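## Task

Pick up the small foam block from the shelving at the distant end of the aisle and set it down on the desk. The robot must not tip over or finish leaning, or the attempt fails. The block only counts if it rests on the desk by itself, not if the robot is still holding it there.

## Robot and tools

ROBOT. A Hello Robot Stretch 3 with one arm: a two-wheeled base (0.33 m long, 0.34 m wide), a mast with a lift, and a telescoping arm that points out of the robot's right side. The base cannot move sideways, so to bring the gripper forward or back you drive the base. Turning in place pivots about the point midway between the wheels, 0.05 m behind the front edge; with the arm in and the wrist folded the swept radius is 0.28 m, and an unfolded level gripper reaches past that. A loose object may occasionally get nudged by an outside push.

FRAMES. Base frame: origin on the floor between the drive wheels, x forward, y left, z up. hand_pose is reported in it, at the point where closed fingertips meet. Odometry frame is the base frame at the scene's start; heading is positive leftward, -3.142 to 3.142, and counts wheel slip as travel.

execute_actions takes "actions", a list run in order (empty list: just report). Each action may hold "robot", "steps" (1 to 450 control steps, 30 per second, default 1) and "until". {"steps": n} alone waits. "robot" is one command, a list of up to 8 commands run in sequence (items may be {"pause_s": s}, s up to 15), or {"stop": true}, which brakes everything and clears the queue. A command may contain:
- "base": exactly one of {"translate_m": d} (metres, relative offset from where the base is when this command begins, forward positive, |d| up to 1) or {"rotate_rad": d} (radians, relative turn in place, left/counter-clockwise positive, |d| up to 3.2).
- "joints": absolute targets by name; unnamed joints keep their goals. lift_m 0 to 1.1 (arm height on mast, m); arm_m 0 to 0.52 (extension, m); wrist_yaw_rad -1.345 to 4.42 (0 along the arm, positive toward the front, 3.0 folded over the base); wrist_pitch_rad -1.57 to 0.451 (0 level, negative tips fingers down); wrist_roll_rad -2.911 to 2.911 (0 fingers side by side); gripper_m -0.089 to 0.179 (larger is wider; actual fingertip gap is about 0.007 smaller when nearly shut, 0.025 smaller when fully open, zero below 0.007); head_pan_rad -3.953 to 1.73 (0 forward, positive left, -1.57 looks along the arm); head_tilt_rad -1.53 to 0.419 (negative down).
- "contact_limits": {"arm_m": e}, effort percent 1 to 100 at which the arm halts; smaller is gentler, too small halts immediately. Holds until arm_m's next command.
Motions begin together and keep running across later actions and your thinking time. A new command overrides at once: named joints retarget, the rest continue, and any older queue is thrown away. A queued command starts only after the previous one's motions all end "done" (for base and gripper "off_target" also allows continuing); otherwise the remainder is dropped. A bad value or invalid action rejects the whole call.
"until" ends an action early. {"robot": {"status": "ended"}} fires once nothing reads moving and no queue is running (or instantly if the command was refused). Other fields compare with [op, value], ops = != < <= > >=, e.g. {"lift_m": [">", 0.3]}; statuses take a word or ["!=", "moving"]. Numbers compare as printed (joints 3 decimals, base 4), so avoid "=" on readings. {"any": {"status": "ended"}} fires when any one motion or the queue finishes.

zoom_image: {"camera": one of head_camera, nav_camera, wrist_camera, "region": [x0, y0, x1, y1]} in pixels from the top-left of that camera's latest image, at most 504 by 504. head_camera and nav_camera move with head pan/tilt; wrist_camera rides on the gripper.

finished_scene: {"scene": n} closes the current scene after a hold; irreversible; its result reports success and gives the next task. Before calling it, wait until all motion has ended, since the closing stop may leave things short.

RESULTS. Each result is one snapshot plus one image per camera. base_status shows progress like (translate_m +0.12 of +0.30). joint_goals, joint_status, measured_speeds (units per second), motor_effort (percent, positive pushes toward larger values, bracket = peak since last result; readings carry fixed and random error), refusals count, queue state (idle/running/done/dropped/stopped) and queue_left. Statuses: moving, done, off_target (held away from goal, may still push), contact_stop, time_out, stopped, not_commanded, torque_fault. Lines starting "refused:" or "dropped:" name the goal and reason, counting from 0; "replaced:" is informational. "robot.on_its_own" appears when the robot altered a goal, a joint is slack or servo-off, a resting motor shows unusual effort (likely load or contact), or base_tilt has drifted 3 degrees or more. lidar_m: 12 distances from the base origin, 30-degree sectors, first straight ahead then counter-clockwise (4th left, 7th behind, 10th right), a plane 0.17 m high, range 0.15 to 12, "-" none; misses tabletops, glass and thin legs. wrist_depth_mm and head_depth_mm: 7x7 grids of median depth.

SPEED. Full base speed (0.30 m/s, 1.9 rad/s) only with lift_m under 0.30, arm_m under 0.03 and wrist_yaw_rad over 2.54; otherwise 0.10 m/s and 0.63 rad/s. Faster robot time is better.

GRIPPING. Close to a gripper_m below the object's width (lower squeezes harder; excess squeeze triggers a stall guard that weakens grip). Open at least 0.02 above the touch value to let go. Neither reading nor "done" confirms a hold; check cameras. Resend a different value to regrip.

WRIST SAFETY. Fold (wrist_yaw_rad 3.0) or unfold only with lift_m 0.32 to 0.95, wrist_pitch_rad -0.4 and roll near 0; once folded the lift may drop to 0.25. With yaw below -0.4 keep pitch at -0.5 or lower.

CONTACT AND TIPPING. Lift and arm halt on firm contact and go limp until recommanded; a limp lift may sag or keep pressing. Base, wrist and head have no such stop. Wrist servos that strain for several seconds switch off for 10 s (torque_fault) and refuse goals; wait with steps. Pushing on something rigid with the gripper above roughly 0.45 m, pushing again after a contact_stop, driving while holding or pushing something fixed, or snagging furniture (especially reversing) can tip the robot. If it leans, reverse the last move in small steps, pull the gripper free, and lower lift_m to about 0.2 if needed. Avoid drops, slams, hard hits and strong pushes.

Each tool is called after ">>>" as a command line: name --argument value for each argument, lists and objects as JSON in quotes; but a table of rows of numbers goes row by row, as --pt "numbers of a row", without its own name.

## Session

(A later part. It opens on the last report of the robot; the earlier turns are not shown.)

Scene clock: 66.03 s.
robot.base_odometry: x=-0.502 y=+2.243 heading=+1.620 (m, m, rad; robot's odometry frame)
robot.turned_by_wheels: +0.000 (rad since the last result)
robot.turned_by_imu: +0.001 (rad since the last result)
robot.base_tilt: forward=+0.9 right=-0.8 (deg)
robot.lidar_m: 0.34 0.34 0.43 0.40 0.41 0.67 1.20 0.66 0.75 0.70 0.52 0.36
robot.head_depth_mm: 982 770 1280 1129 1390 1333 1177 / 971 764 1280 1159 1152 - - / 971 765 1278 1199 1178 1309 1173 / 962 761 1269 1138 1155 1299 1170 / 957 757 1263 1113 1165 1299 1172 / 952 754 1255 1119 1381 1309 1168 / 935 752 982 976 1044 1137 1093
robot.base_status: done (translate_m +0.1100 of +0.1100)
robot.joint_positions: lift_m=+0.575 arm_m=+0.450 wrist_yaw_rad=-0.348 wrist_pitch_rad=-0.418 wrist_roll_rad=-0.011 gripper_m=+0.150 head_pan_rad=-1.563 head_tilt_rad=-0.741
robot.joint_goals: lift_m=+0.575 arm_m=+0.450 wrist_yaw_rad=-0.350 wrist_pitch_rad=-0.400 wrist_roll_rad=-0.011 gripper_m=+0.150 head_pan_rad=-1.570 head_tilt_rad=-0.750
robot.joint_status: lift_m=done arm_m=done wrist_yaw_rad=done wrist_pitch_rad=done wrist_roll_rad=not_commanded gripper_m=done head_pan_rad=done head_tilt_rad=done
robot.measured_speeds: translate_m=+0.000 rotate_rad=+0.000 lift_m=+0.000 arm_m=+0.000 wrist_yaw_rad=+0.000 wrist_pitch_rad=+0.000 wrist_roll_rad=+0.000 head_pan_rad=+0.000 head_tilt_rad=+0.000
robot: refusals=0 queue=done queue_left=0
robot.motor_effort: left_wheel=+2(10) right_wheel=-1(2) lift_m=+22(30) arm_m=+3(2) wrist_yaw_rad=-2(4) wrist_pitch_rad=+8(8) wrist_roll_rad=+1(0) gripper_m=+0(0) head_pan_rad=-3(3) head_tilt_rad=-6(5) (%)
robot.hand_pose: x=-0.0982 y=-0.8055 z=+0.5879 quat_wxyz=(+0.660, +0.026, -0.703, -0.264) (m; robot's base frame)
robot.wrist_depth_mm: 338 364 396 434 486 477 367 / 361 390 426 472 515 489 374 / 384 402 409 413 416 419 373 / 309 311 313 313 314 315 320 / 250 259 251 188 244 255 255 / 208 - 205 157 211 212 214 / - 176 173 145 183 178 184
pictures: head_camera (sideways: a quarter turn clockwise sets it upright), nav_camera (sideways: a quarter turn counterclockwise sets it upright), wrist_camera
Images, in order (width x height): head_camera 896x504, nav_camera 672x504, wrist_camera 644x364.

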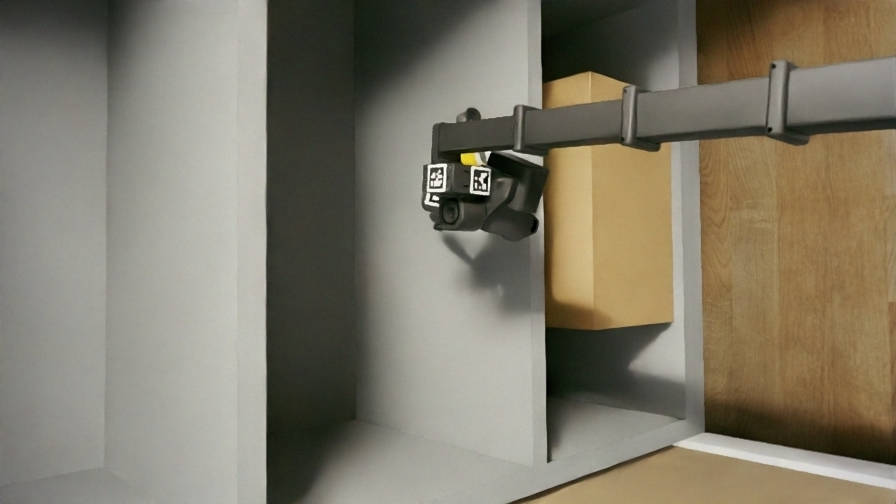

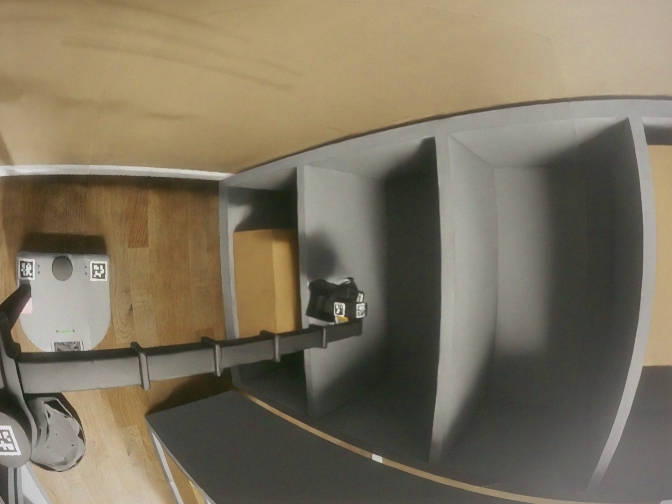

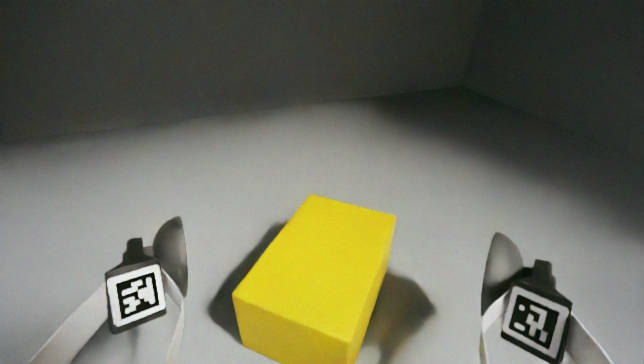

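Need lower.

>>> execute_actions --actions '[{"robot":[{"joints":{"lift_m":0.525,"arm_m":0.435}},{"joints":{"gripper_m":0.01}},{"joints":{"lift_m":0.58}}],"steps":450,"until":{"robot":{"status":"ended"}}}]'

Scene clock: 70.07 s.
robot.base_odometry: x=-0.502 y=+2.243 heading=+1.620 (m, m, rad; robot's odometry frame)
robot.turned_by_wheels: +0.000 (rad since the last result)
robot.turned_by_imu: +0.001 (rad since the last result)
robot.base_tilt: forward=+0.9 right=-0.9 (deg)
robot.lidar_m: 0.34 0.34 0.43 0.40 0.41 0.68 1.20 0.66 0.75 0.70 0.52 0.36
robot.head_depth_mm: 984 773 1284 1130 1395 1331 1174 / 978 769 1279 1133 1161 1328 - / 969 766 1270 1159 1177 1309 1172 / 967 761 1269 1120 1158 1301 1172 / 960 759 1262 1119 1164 1304 1166 / 953 755 1262 1114 1382 1315 1166 / 930 752 979 976 1046 1137 1086
robot.base_status: done (translate_m +0.1100 of +0.1100)
robot.joint_positions: lift_m=+0.532 arm_m=+0.435 wrist_yaw_rad=-0.350 wrist_pitch_rad=-0.386 wrist_roll_rad=-0.011 gripper_m=+0.150 head_pan_rad=-1.563 head_tilt_rad=-0.741
robot.joint_goals: lift_m=+0.532 arm_m=+0.435 wrist_yaw_rad=-0.350 wrist_pitch_rad=-0.400 wrist_roll_rad=-0.011 gripper_m=+0.150 head_pan_rad=-1.570 head_tilt_rad=-0.750
robot.joint_status: lift_m=contact_stop arm_m=done wrist_yaw_rad=done wrist_pitch_rad=done wrist_roll_rad=not_commanded gripper_m=done head_pan_rad=done head_tilt_rad=done
robot.measured_speeds: translate_m=+0.000 rotate_rad=+0.000 lift_m=+0.004 arm_m=+0.000 wrist_yaw_rad=+0.000 wrist_pitch_rad=+0.000 wrist_roll_rad=+0.000 head_pan_rad=+0.000 head_tilt_rad=+0.000
robot: refusals=0 queue=dropped queue_left=0
robot.on_its_own: lift_m is slack since a contact_stop, until your next command for it (your +0.525 is given up)
robot.motor_effort: left_wheel=+7(7) right_wheel=-5(5) lift_m=+22(22) arm_m=+3(6) wrist_yaw_rad=+0(2) wrist_pitch_rad=-6(10) wrist_roll_rad=+0(0) gripper_m=-1(2) head_pan_rad=-3(3) head_tilt_rad=-5(6) (%)
robot.hand_pose: x=-0.0998 y=-0.7942 z=+0.5517 quat_wxyz=(+0.664, +0.014, -0.703, -0.255) (m; robot's base frame)
robot.wrist_depth_mm: 350 378 405 450 493 478 364 / 370 397 434 473 506 465 374 / 341 342 341 347 347 351 355 / 254 255 255 172 246 261 264 / 202 213 148 137 205 207 207 / 167 - 160 143 171 174 172 / - 140 144 145 145 141 148
pictures: head_camera (sideways: a quarter turn clockwise sets it upright), nav_camera (sideways: a quarter turn counterclockwise sets it upright), wrist_camera
dropped: robot: command 0 of its queue: lift_m: contact_stop
Images, in order (width x height): head_camera 896x504, nav_camera 672x504, wrist_camera 644x364.

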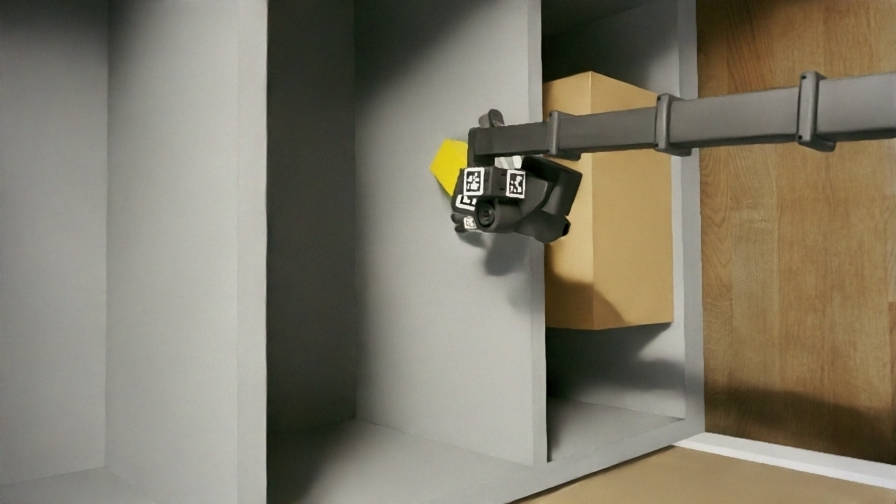

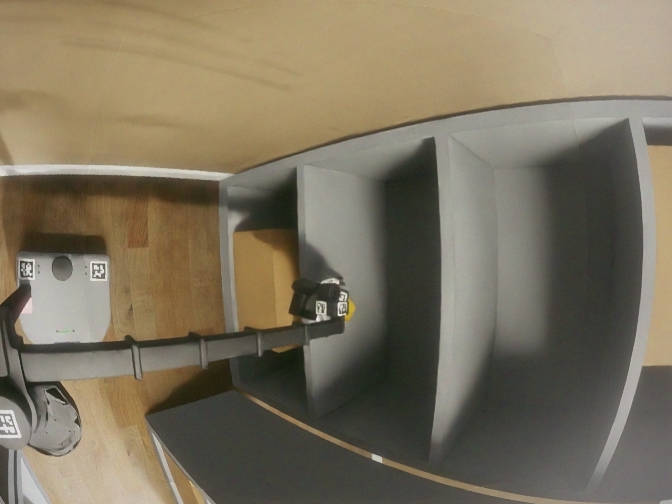

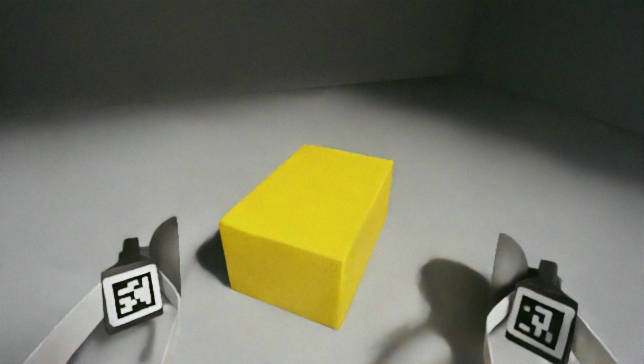

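>>> execute_actions --actions '[{"robot":[{"joints":{"lift_m":0.55}},{"joints":{"arm_m":0.46}},{"joints":{"gripper_m":0.01}},{"joints":{"lift_m":0.6}}],"steps":450,"until":{"robot":{"status":"ended"}}}]'

Scene clock: 77.23 s.
robot.base_odometry: x=-0.502 y=+2.243 heading=+1.620 (m, m, rad; robot's odometry frame)
robot.turned_by_wheels: +0.000 (rad since the last result)
robot.turned_by_imu: +0.000 (rad since the last result)
robot.base_tilt: forward=+1.0 right=-0.8 (deg)
robot.lidar_m: 0.34 0.34 0.43 0.40 0.41 0.67 1.20 0.66 0.75 0.70 0.52 0.36
robot.head_depth_mm: 978 771 1283 1126 1396 1328 1174 / 979 768 1279 1163 1152 - - / 967 761 1279 - 1160 1306 1172 / 964 760 1272 1135 1158 1300 1175 / 959 755 1265 1118 1164 1298 1168 / 953 756 1262 1112 1377 1309 1169 / 935 750 978 975 1046 1138 1087
robot.base_status: done (translate_m +0.1100 of +0.1100)
robot.joint_positions: lift_m=+0.600 arm_m=+0.460 wrist_yaw_rad=-0.349 wrist_pitch_rad=-0.417 wrist_roll_rad=-0.011 gripper_m=+0.014 head_pan_rad=-1.563 head_tilt_rad=-0.741
robot.joint_goals: lift_m=+0.600 arm_m=+0.460 wrist_yaw_rad=-0.350 wrist_pitch_rad=-0.400 wrist_roll_rad=-0.011 gripper_m=+0.013 head_pan_rad=-1.570 head_tilt_rad=-0.750
robot.joint_status: lift_m=done arm_m=done wrist_yaw_rad=done wrist_pitch_rad=done wrist_roll_rad=not_commanded gripper_m=done head_pan_rad=done head_tilt_rad=done
robot.measured_speeds: translate_m=+0.000 rotate_rad=+0.000 lift_m=+0.000 arm_m=+0.000 wrist_yaw_rad=+0.000 wrist_pitch_rad=+0.000 wrist_roll_rad=+0.000 head_pan_rad=+0.000 head_tilt_rad=+0.000
robot: refusals=0 queue=done queue_left=0
robot.motor_effort: left_wheel=+3(7) right_wheel=-1(5) lift_m=+28(29) arm_m=+4(5) wrist_yaw_rad=-1(1) wrist_pitch_rad=+8(8) wrist_roll_rad=+0(0) gripper_m=-22(98) head_pan_rad=-3(4) head_tilt_rad=-6(5) (%)
robot.hand_pose: x=-0.0983 y=-0.8156 z=+0.6127 quat_wxyz=(+0.660, +0.026, -0.703, -0.265) (m; robot's base frame)
robot.wrist_depth_mm: 333 356 386 427 473 470 364 / 354 380 423 457 513 487 374 / 377 413 441 470 478 453 386 / 353 354 355 324 362 364 362 / 284 285 299 152 165 290 291 / 238 240 136 129 127 243 243 / 206 207 202 138 198 210 210
pictures: head_camera (sideways: a quarter turn clockwise sets it upright), nav_camera (sideways: a quarter turn counterclockwise sets it upright), wrist_camera
Images, in order (width x height): head_camera 896x504, nav_camera 672x504, wrist_camera 644x364.

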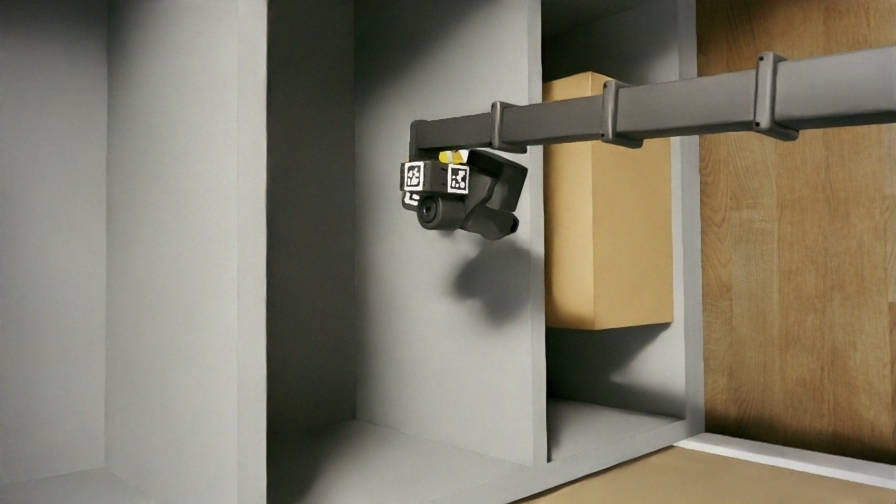

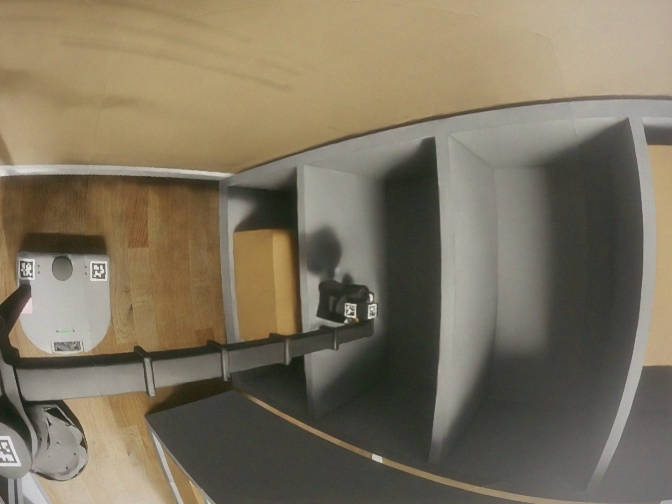

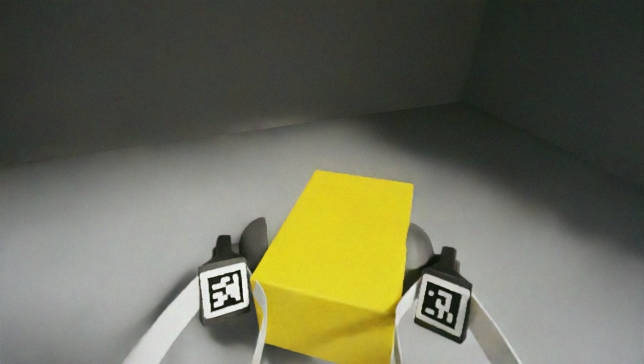

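>>> execute_actions --actions '[{"robot":[{"base":{"translate_m":-0.1},"joints":{"arm_m":0,"head_pan_rad":-3.14,"head_tilt_rad":-0.6}},{"joints":{"wrist_yaw_rad":2.8}},{"joints":{"lift_m":0.29}},{"base":{"translate_m":-0.6}}],"steps":450,"until":{"robot":{"status":"ended"}}},{"steps":300,"until":{"robot":{"status":"ended"}}}]'

Scene clock: 94.23 s.
robot.base_odometry: x=-0.468 y=+1.544 heading=+1.620 (m, m, rad; robot's odometry frame)
robot.turned_by_wheels: +0.000 (rad since the last result)
robot.turned_by_imu: -0.003 (rad since the last result)
robot.base_tilt: forward=+1.0 right=-0.8 (deg)
robot.lidar_m: 1.03 0.54 0.34 0.32 0.47 0.46 3.40 0.48 0.33 0.29 0.29 1.00
robot.head_depth_mm: 3237 3615 872 960 1023 915 934 / 3243 3615 3290 2321 1741 1290 1197 / 3198 3658 3231 2324 1792 1472 1244 / 3177 3645 3187 2298 1794 1467 1243 / 3173 3644 3234 2302 1787 1451 1243 / 3204 3629 3190 2301 1781 1467 1240 / 3235 3626 3164 2198 1035 1253 1187
robot.base_status: done (translate_m -0.6000 of -0.6000)
robot.joint_positions: lift_m=+0.290 arm_m=+0.000 wrist_yaw_rad=+2.798 wrist_pitch_rad=-0.418 wrist_roll_rad=-0.011 gripper_m=+0.017 head_pan_rad=-3.133 head_tilt_rad=-0.605
robot.joint_goals: lift_m=+0.290 arm_m=+0.000 wrist_yaw_rad=+2.800 wrist_pitch_rad=-0.400 wrist_roll_rad=-0.011 gripper_m=+0.016 head_pan_rad=-3.140 head_tilt_rad=-0.600
robot.joint_status: lift_m=done arm_m=done wrist_yaw_rad=done wrist_pitch_rad=done wrist_roll_rad=not_commanded gripper_m=done head_pan_rad=done head_tilt_rad=done
robot.measured_speeds: translate_m=+0.000 rotate_rad=+0.000 lift_m=+0.000 arm_m=+0.000 wrist_yaw_rad=+0.000 wrist_pitch_rad=+0.000 wrist_roll_rad=+0.000 head_pan_rad=+0.000 head_tilt_rad=+0.000
robot: refusals=0 queue=done queue_left=0
robot.on_its_own: gripper_m is held at +0.016, not at your +0.010, by its stall guard, which is not easing now
robot.motor_effort: left_wheel=+3(10) right_wheel=+0(5) lift_m=+23(27) arm_m=-3(1) wrist_yaw_rad=+2(3) wrist_pitch_rad=+8(8) wrist_roll_rad=+0(0) gripper_m=-21(22) head_pan_rad=-3(40) head_tilt_rad=+4(24) (%)
robot.hand_pose: x=+0.0542 y=+0.0660 z=+0.3028 quat_wxyz=(+0.263, +0.703, +0.028, +0.660) (m; robot's base frame)
robot.wrist_depth_mm: - 659 368 760 666 517 562 / - 720 458 848 653 517 598 / - 765 548 726 688 580 678 / - 617 561 438 596 648 746 / 493 - 498 152 165 619 618 / 424 - 136 128 127 516 514 / 431 - - 136 421 445 442
pictures: head_camera (sideways: a quarter turn clockwise sets it upright), nav_camera (sideways: a quarter turn counterclockwise sets it upright), wrist_camera
Images, in order (width x height): head_camera 896x504, nav_camera 672x504, wrist_camera 644x364.

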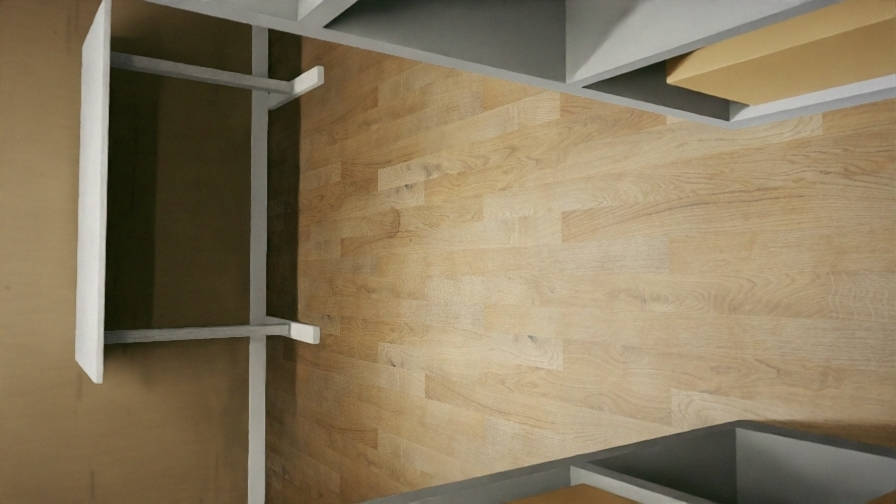

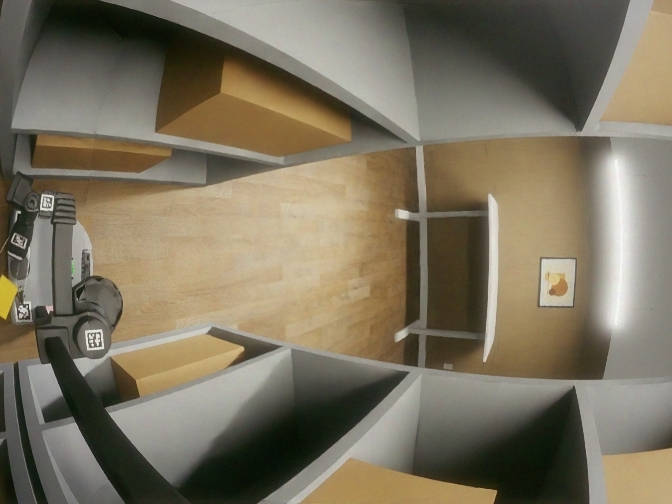

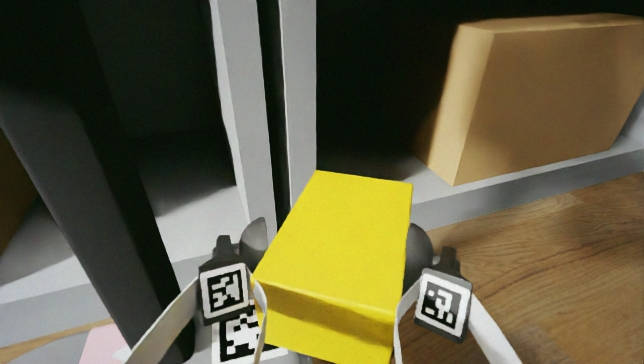

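>>> execute_actions --actions '[{"robot":[{"base":{"rotate_rad":-0.025}},{"base":{"translate_m":-1}},{"base":{"translate_m":-1}},{"base":{"translate_m":-0.35}},{"base":{"rotate_rad":-1.6},"joints":{"head_pan_rad":-1.57,"lift_m":0.92}},{"joints":{"wrist_yaw_rad":0}}],"steps":450,"until":{"robot":{"status":"ended"}}},{"steps":450,"until":{"robot":{"status":"ended"}}}]'

Scene clock: 119.67 s.
robot.base_odometry: x=-0.411 y=-0.805 heading=-0.005 (m, m, rad; robot's odometry frame)
robot.turned_by_wheels: -1.625 (rad since the last result)
robot.turned_by_imu: -1.613 (rad since the last result)
robot.base_tilt: forward=+0.9 right=-0.7 (deg)
robot.lidar_m: 2.13 2.14 1.63 1.49 1.50 1.77 1.62 1.64 1.15 1.41 1.08 1.76
robot.head_depth_mm: 1234 1310 856 1767 1806 - - / 1223 1300 846 1743 1802 1549 - / 1212 1287 845 1714 1853 - - / 1198 1272 839 1689 1824 - 1212 / 1182 1257 835 1670 1796 1458 1239 / 1176 1246 832 1632 1781 1456 1235 / 1161 1232 826 1619 1745 1457 1234
robot.base_status: done (rotate_rad -1.5999 of -1.6000)
robot.joint_positions: lift_m=+0.920 arm_m=+0.000 wrist_yaw_rad=+0.002 wrist_pitch_rad=-0.418 wrist_roll_rad=-0.011 gripper_m=+0.017 head_pan_rad=-1.577 head_tilt_rad=-0.605
robot.joint_goals: lift_m=+0.920 arm_m=+0.000 wrist_yaw_rad=+0.000 wrist_pitch_rad=-0.400 wrist_roll_rad=-0.011 gripper_m=+0.016 head_pan_rad=-1.570 head_tilt_rad=-0.600
robot.joint_status: lift_m=done arm_m=done wrist_yaw_rad=done wrist_pitch_rad=done wrist_roll_rad=not_commanded gripper_m=done head_pan_rad=done head_tilt_rad=done
robot.measured_speeds: translate_m=+0.000 rotate_rad=+0.000 lift_m=+0.000 arm_m=+0.000 wrist_yaw_rad=+0.000 wrist_pitch_rad=+0.000 wrist_roll_rad=+0.000 head_pan_rad=+0.000 head_tilt_rad=+0.000
robot: refusals=0 queue=done queue_left=0
robot.on_its_own: gripper_m is held at +0.016, not at your +0.010, by its stall guard, which is not easing now
robot.motor_effort: left_wheel=+3(13) right_wheel=-1(5) lift_m=+27(29) arm_m=-3(2) wrist_yaw_rad=-2(4) wrist_pitch_rad=+8(8) wrist_roll_rad=+1(1) gripper_m=-21(21) head_pan_rad=+3(41) head_tilt_rad=+4(3) (%)
robot.hand_pose: x=-0.0210 y=-0.3697 z=+0.9325 quat_wxyz=(+0.696, +0.149, -0.687, -0.146) (m; robot's base frame)
robot.wrist_depth_mm: 638 646 670 662 692 702 710 / 350 354 357 360 366 369 371 / 791 - - - - - - / - - - - - - - / - - - 152 165 - - / - - 137 128 128 - - / - - - 138 - - -
pictures: head_camera (sideways: a quarter turn clockwise sets it upright), nav_camera (sideways: a quarter turn counterclockwise sets it upright), wrist_camera
Images, in order (width x height): head_camera 896x504, nav_camera 672x504, wrist_camera 644x364.

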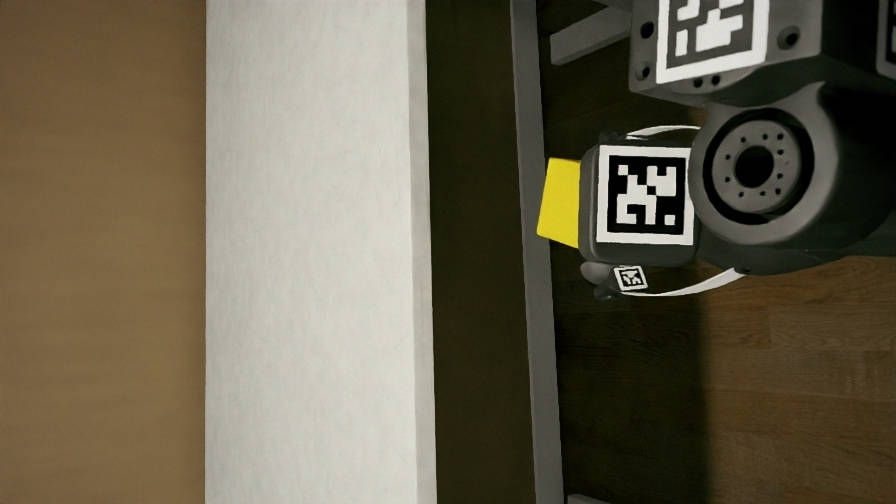

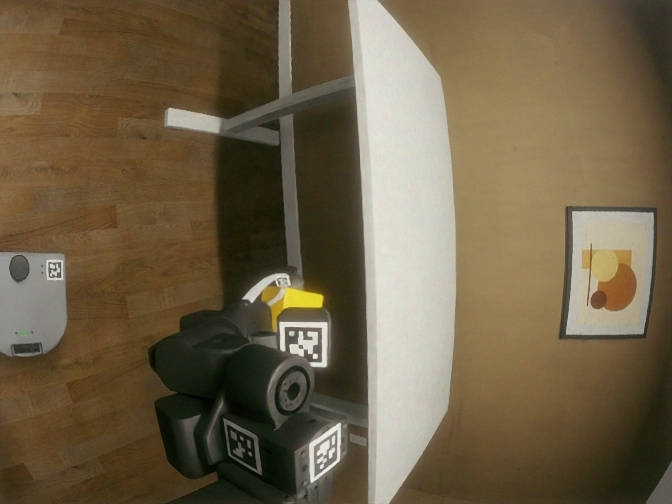

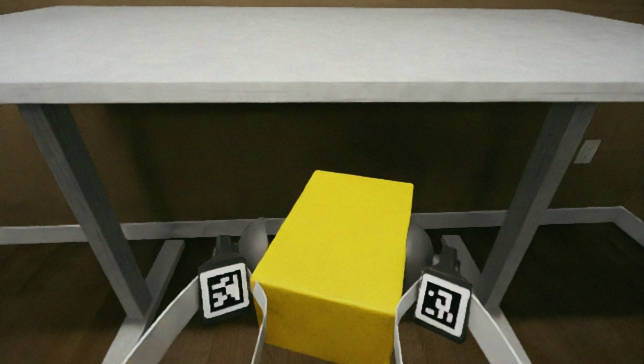

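Tall desk, ~0.95.

>>> execute_actions --actions '[{"robot":[{"joints":{"lift_m":1.08}},{"joints":{"arm_m":0.38}}],"steps":450,"until":{"robot":{"status":"ended"}}}]'

Scene clock: 128.30 s.
robot.base_odometry: x=-0.411 y=-0.805 heading=-0.005 (m, m, rad; robot's odometry frame)
robot.turned_by_wheels: +0.000 (rad since the last result)
robot.turned_by_imu: +0.000 (rad since the last result)
robot.base_tilt: forward=+0.9 right=-0.8 (deg)
robot.lidar_m: 2.12 2.14 1.63 1.49 1.50 1.77 1.62 1.63 1.16 1.41 1.08 1.77
robot.head_depth_mm: 1267 1308 856 1764 1807 1477 1250 / - 1231 849 1741 1800 1471 1246 / - - 841 1712 1800 1476 1246 / 1195 1273 840 1686 1792 1473 1238 / 1189 1253 835 1673 1801 1465 1237 / 1173 1247 830 1652 1780 1452 1237 / 1163 1228 824 1620 1761 1458 1231
robot.base_status: done (rotate_rad -1.5999 of -1.6000)
robot.joint_positions: lift_m=+1.080 arm_m=+0.380 wrist_yaw_rad=+0.001 wrist_pitch_rad=-0.418 wrist_roll_rad=-0.011 gripper_m=+0.017 head_pan_rad=-1.577 head_tilt_rad=-0.605
robot.joint_goals: lift_m=+1.080 arm_m=+0.380 wrist_yaw_rad=+0.000 wrist_pitch_rad=-0.400 wrist_roll_rad=-0.011 gripper_m=+0.016 head_pan_rad=-1.570 head_tilt_rad=-0.600
robot.joint_status: lift_m=done arm_m=done wrist_yaw_rad=done wrist_pitch_rad=done wrist_roll_rad=not_commanded gripper_m=done head_pan_rad=done head_tilt_rad=done
robot.measured_speeds: translate_m=+0.000 rotate_rad=+0.000 lift_m=+0.000 arm_m=+0.000 wrist_yaw_rad=+0.000 wrist_pitch_rad=+0.000 wrist_roll_rad=+0.000 head_pan_rad=+0.000 head_tilt_rad=+0.000
robot: refusals=0 queue=done queue_left=0
robot.on_its_own: gripper_m is held at +0.016, not at your +0.010, by its stall guard, which is not easing now
robot.motor_effort: left_wheel=+3(3) right_wheel=-1(1) lift_m=+28(29) arm_m=+3(3) wrist_yaw_rad=-1(3) wrist_pitch_rad=+8(8) wrist_roll_rad=+0(1) gripper_m=-21(21) head_pan_rad=+3(3) head_tilt_rad=+2(3) (%)
robot.hand_pose: x=-0.0213 y=-0.7490 z=+1.0925 quat_wxyz=(+0.696, +0.148, -0.688, -0.146) (m; robot's base frame)
robot.wrist_depth_mm: 670 692 696 713 731 742 750 / 736 747 758 775 782 795 805 / 614 622 616 621 614 629 634 / 460 472 471 430 475 471 482 / 374 374 392 153 165 383 382 / 314 314 137 129 127 322 322 / 271 273 266 138 260 274 275
pictures: head_camera (sideways: a quarter turn clockwise sets it upright), nav_camera (sideways: a quarter turn counterclockwise sets it upright), wrist_camera
Images, in order (width x height): head_camera 896x504, nav_camera 672x504, wrist_camera 644x364.

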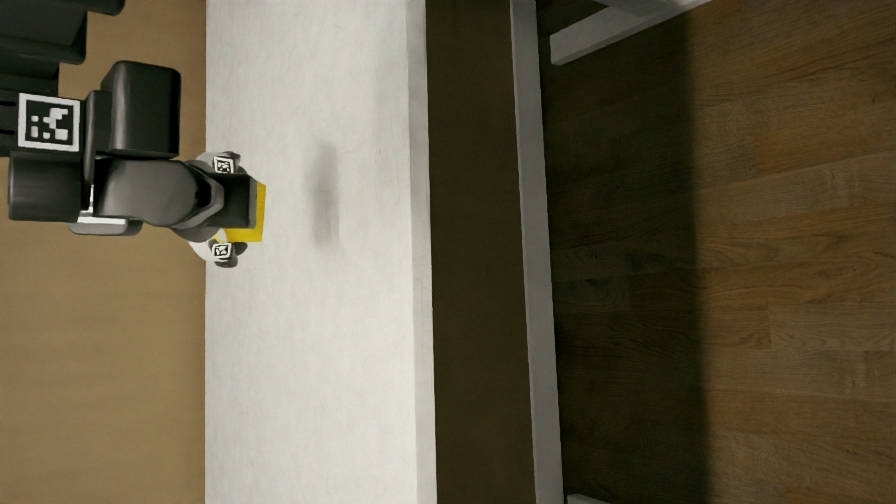

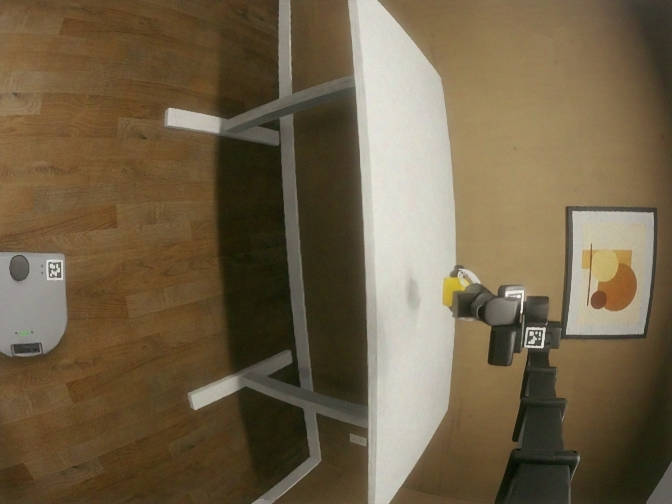

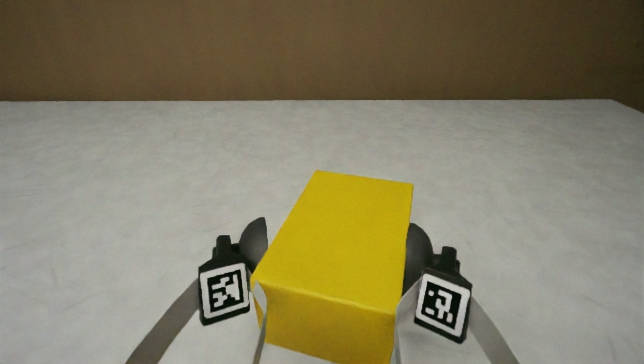

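>>> execute_actions --actions '[{"robot":[{"joints":{"lift_m":0.98,"arm_m":0.45}},{"joints":{"gripper_m":0.12}},{"joints":{"lift_m":1.05}}],"steps":450,"until":{"robot":{"status":"ended"}}}]'

Scene clock: 134.70 s.
robot.base_odometry: x=-0.411 y=-0.805 heading=-0.005 (m, m, rad; robot's odometry frame)
robot.turned_by_wheels: +0.000 (rad since the last result)
robot.turned_by_imu: +0.000 (rad since the last result)
robot.base_tilt: forward=+0.9 right=-0.8 (deg)
robot.lidar_m: 2.12 2.15 1.62 1.49 1.50 1.76 1.62 1.63 1.16 1.41 1.08 1.77
robot.head_depth_mm: 1191 1303 854 1758 1810 1479 1247 / 1189 1236 846 1748 1815 1471 1248 / 1170 - 803 1712 1798 1472 1244 / 1190 1283 794 1685 1790 1461 1240 / 1180 1258 835 1661 1786 1465 1237 / 1175 1243 828 1640 1781 1462 1233 / 1157 1236 822 1619 1750 1458 1238
robot.base_status: done (rotate_rad -1.5999 of -1.6000)
robot.joint_positions: lift_m=+1.050 arm_m=+0.450 wrist_yaw_rad=+0.001 wrist_pitch_rad=-0.418 wrist_roll_rad=-0.011 gripper_m=+0.120 head_pan_rad=-1.577 head_tilt_rad=-0.605
robot.joint_goals: lift_m=+1.050 arm_m=+0.450 wrist_yaw_rad=+0.000 wrist_pitch_rad=-0.400 wrist_roll_rad=-0.011 gripper_m=+0.120 head_pan_rad=-1.570 head_tilt_rad=-0.600
robot.joint_status: lift_m=done arm_m=done wrist_yaw_rad=done wrist_pitch_rad=done wrist_roll_rad=not_commanded gripper_m=done head_pan_rad=done head_tilt_rad=done
robot.measured_speeds: translate_m=+0.000 rotate_rad=+0.000 lift_m=+0.000 arm_m=+0.000 wrist_yaw_rad=+0.000 wrist_pitch_rad=+0.000 wrist_roll_rad=+0.000 head_pan_rad=+0.000 head_tilt_rad=+0.000
robot: refusals=0 queue=done queue_left=0
robot.motor_effort: left_wheel=+2(3) right_wheel=+0(1) lift_m=+27(30) arm_m=+3(5) wrist_yaw_rad=-1(1) wrist_pitch_rad=+8(8) wrist_roll_rad=+0(0) gripper_m=+0(84) head_pan_rad=+3(3) head_tilt_rad=+4(3) (%)
robot.hand_pose: x=-0.0213 y=-0.8190 z=+1.0625 quat_wxyz=(+0.696, +0.148, -0.688, -0.146) (m; robot's base frame)
robot.wrist_depth_mm: 619 631 641 643 653 673 676 / 663 678 677 700 707 722 721 / 535 541 538 548 546 559 561 / 412 410 413 413 414 420 419 / 328 334 346 334 338 338 341 / 280 288 279 234 282 293 284 / 241 234 241 196 237 234 244
pictures: head_camera (sideways: a quarter turn clockwise sets it upright), nav_camera (sideways: a quarter turn counterclockwise sets it upright), wrist_camera
Images, in order (width x height): head_camera 896x504, nav_camera 672x504, wrist_camera 644x364.

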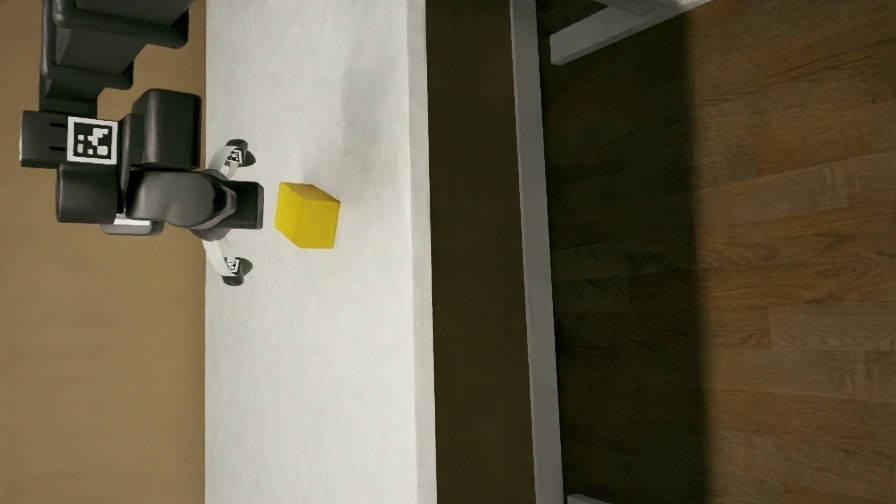

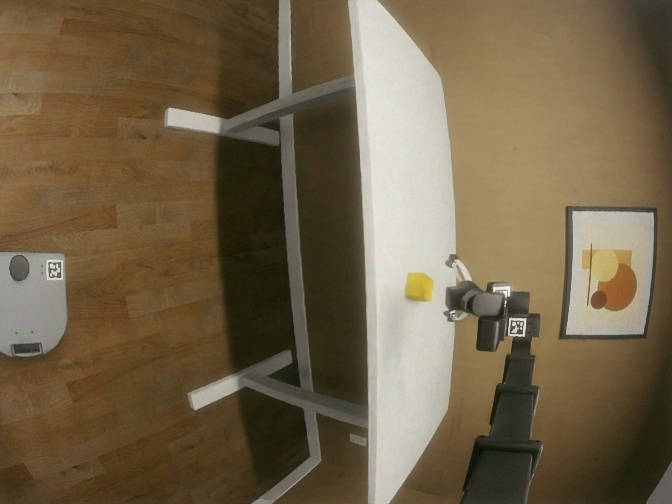

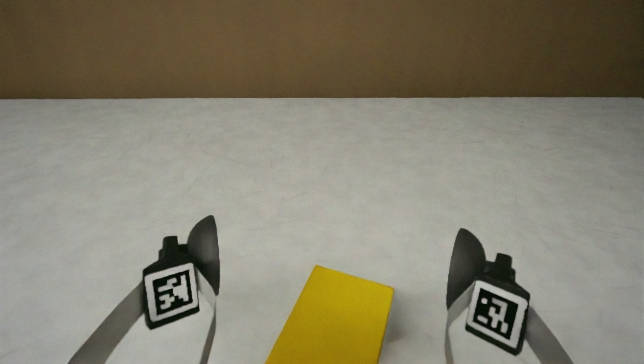

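>>> finished_scene --scene 1

The scene is finished: the task was done.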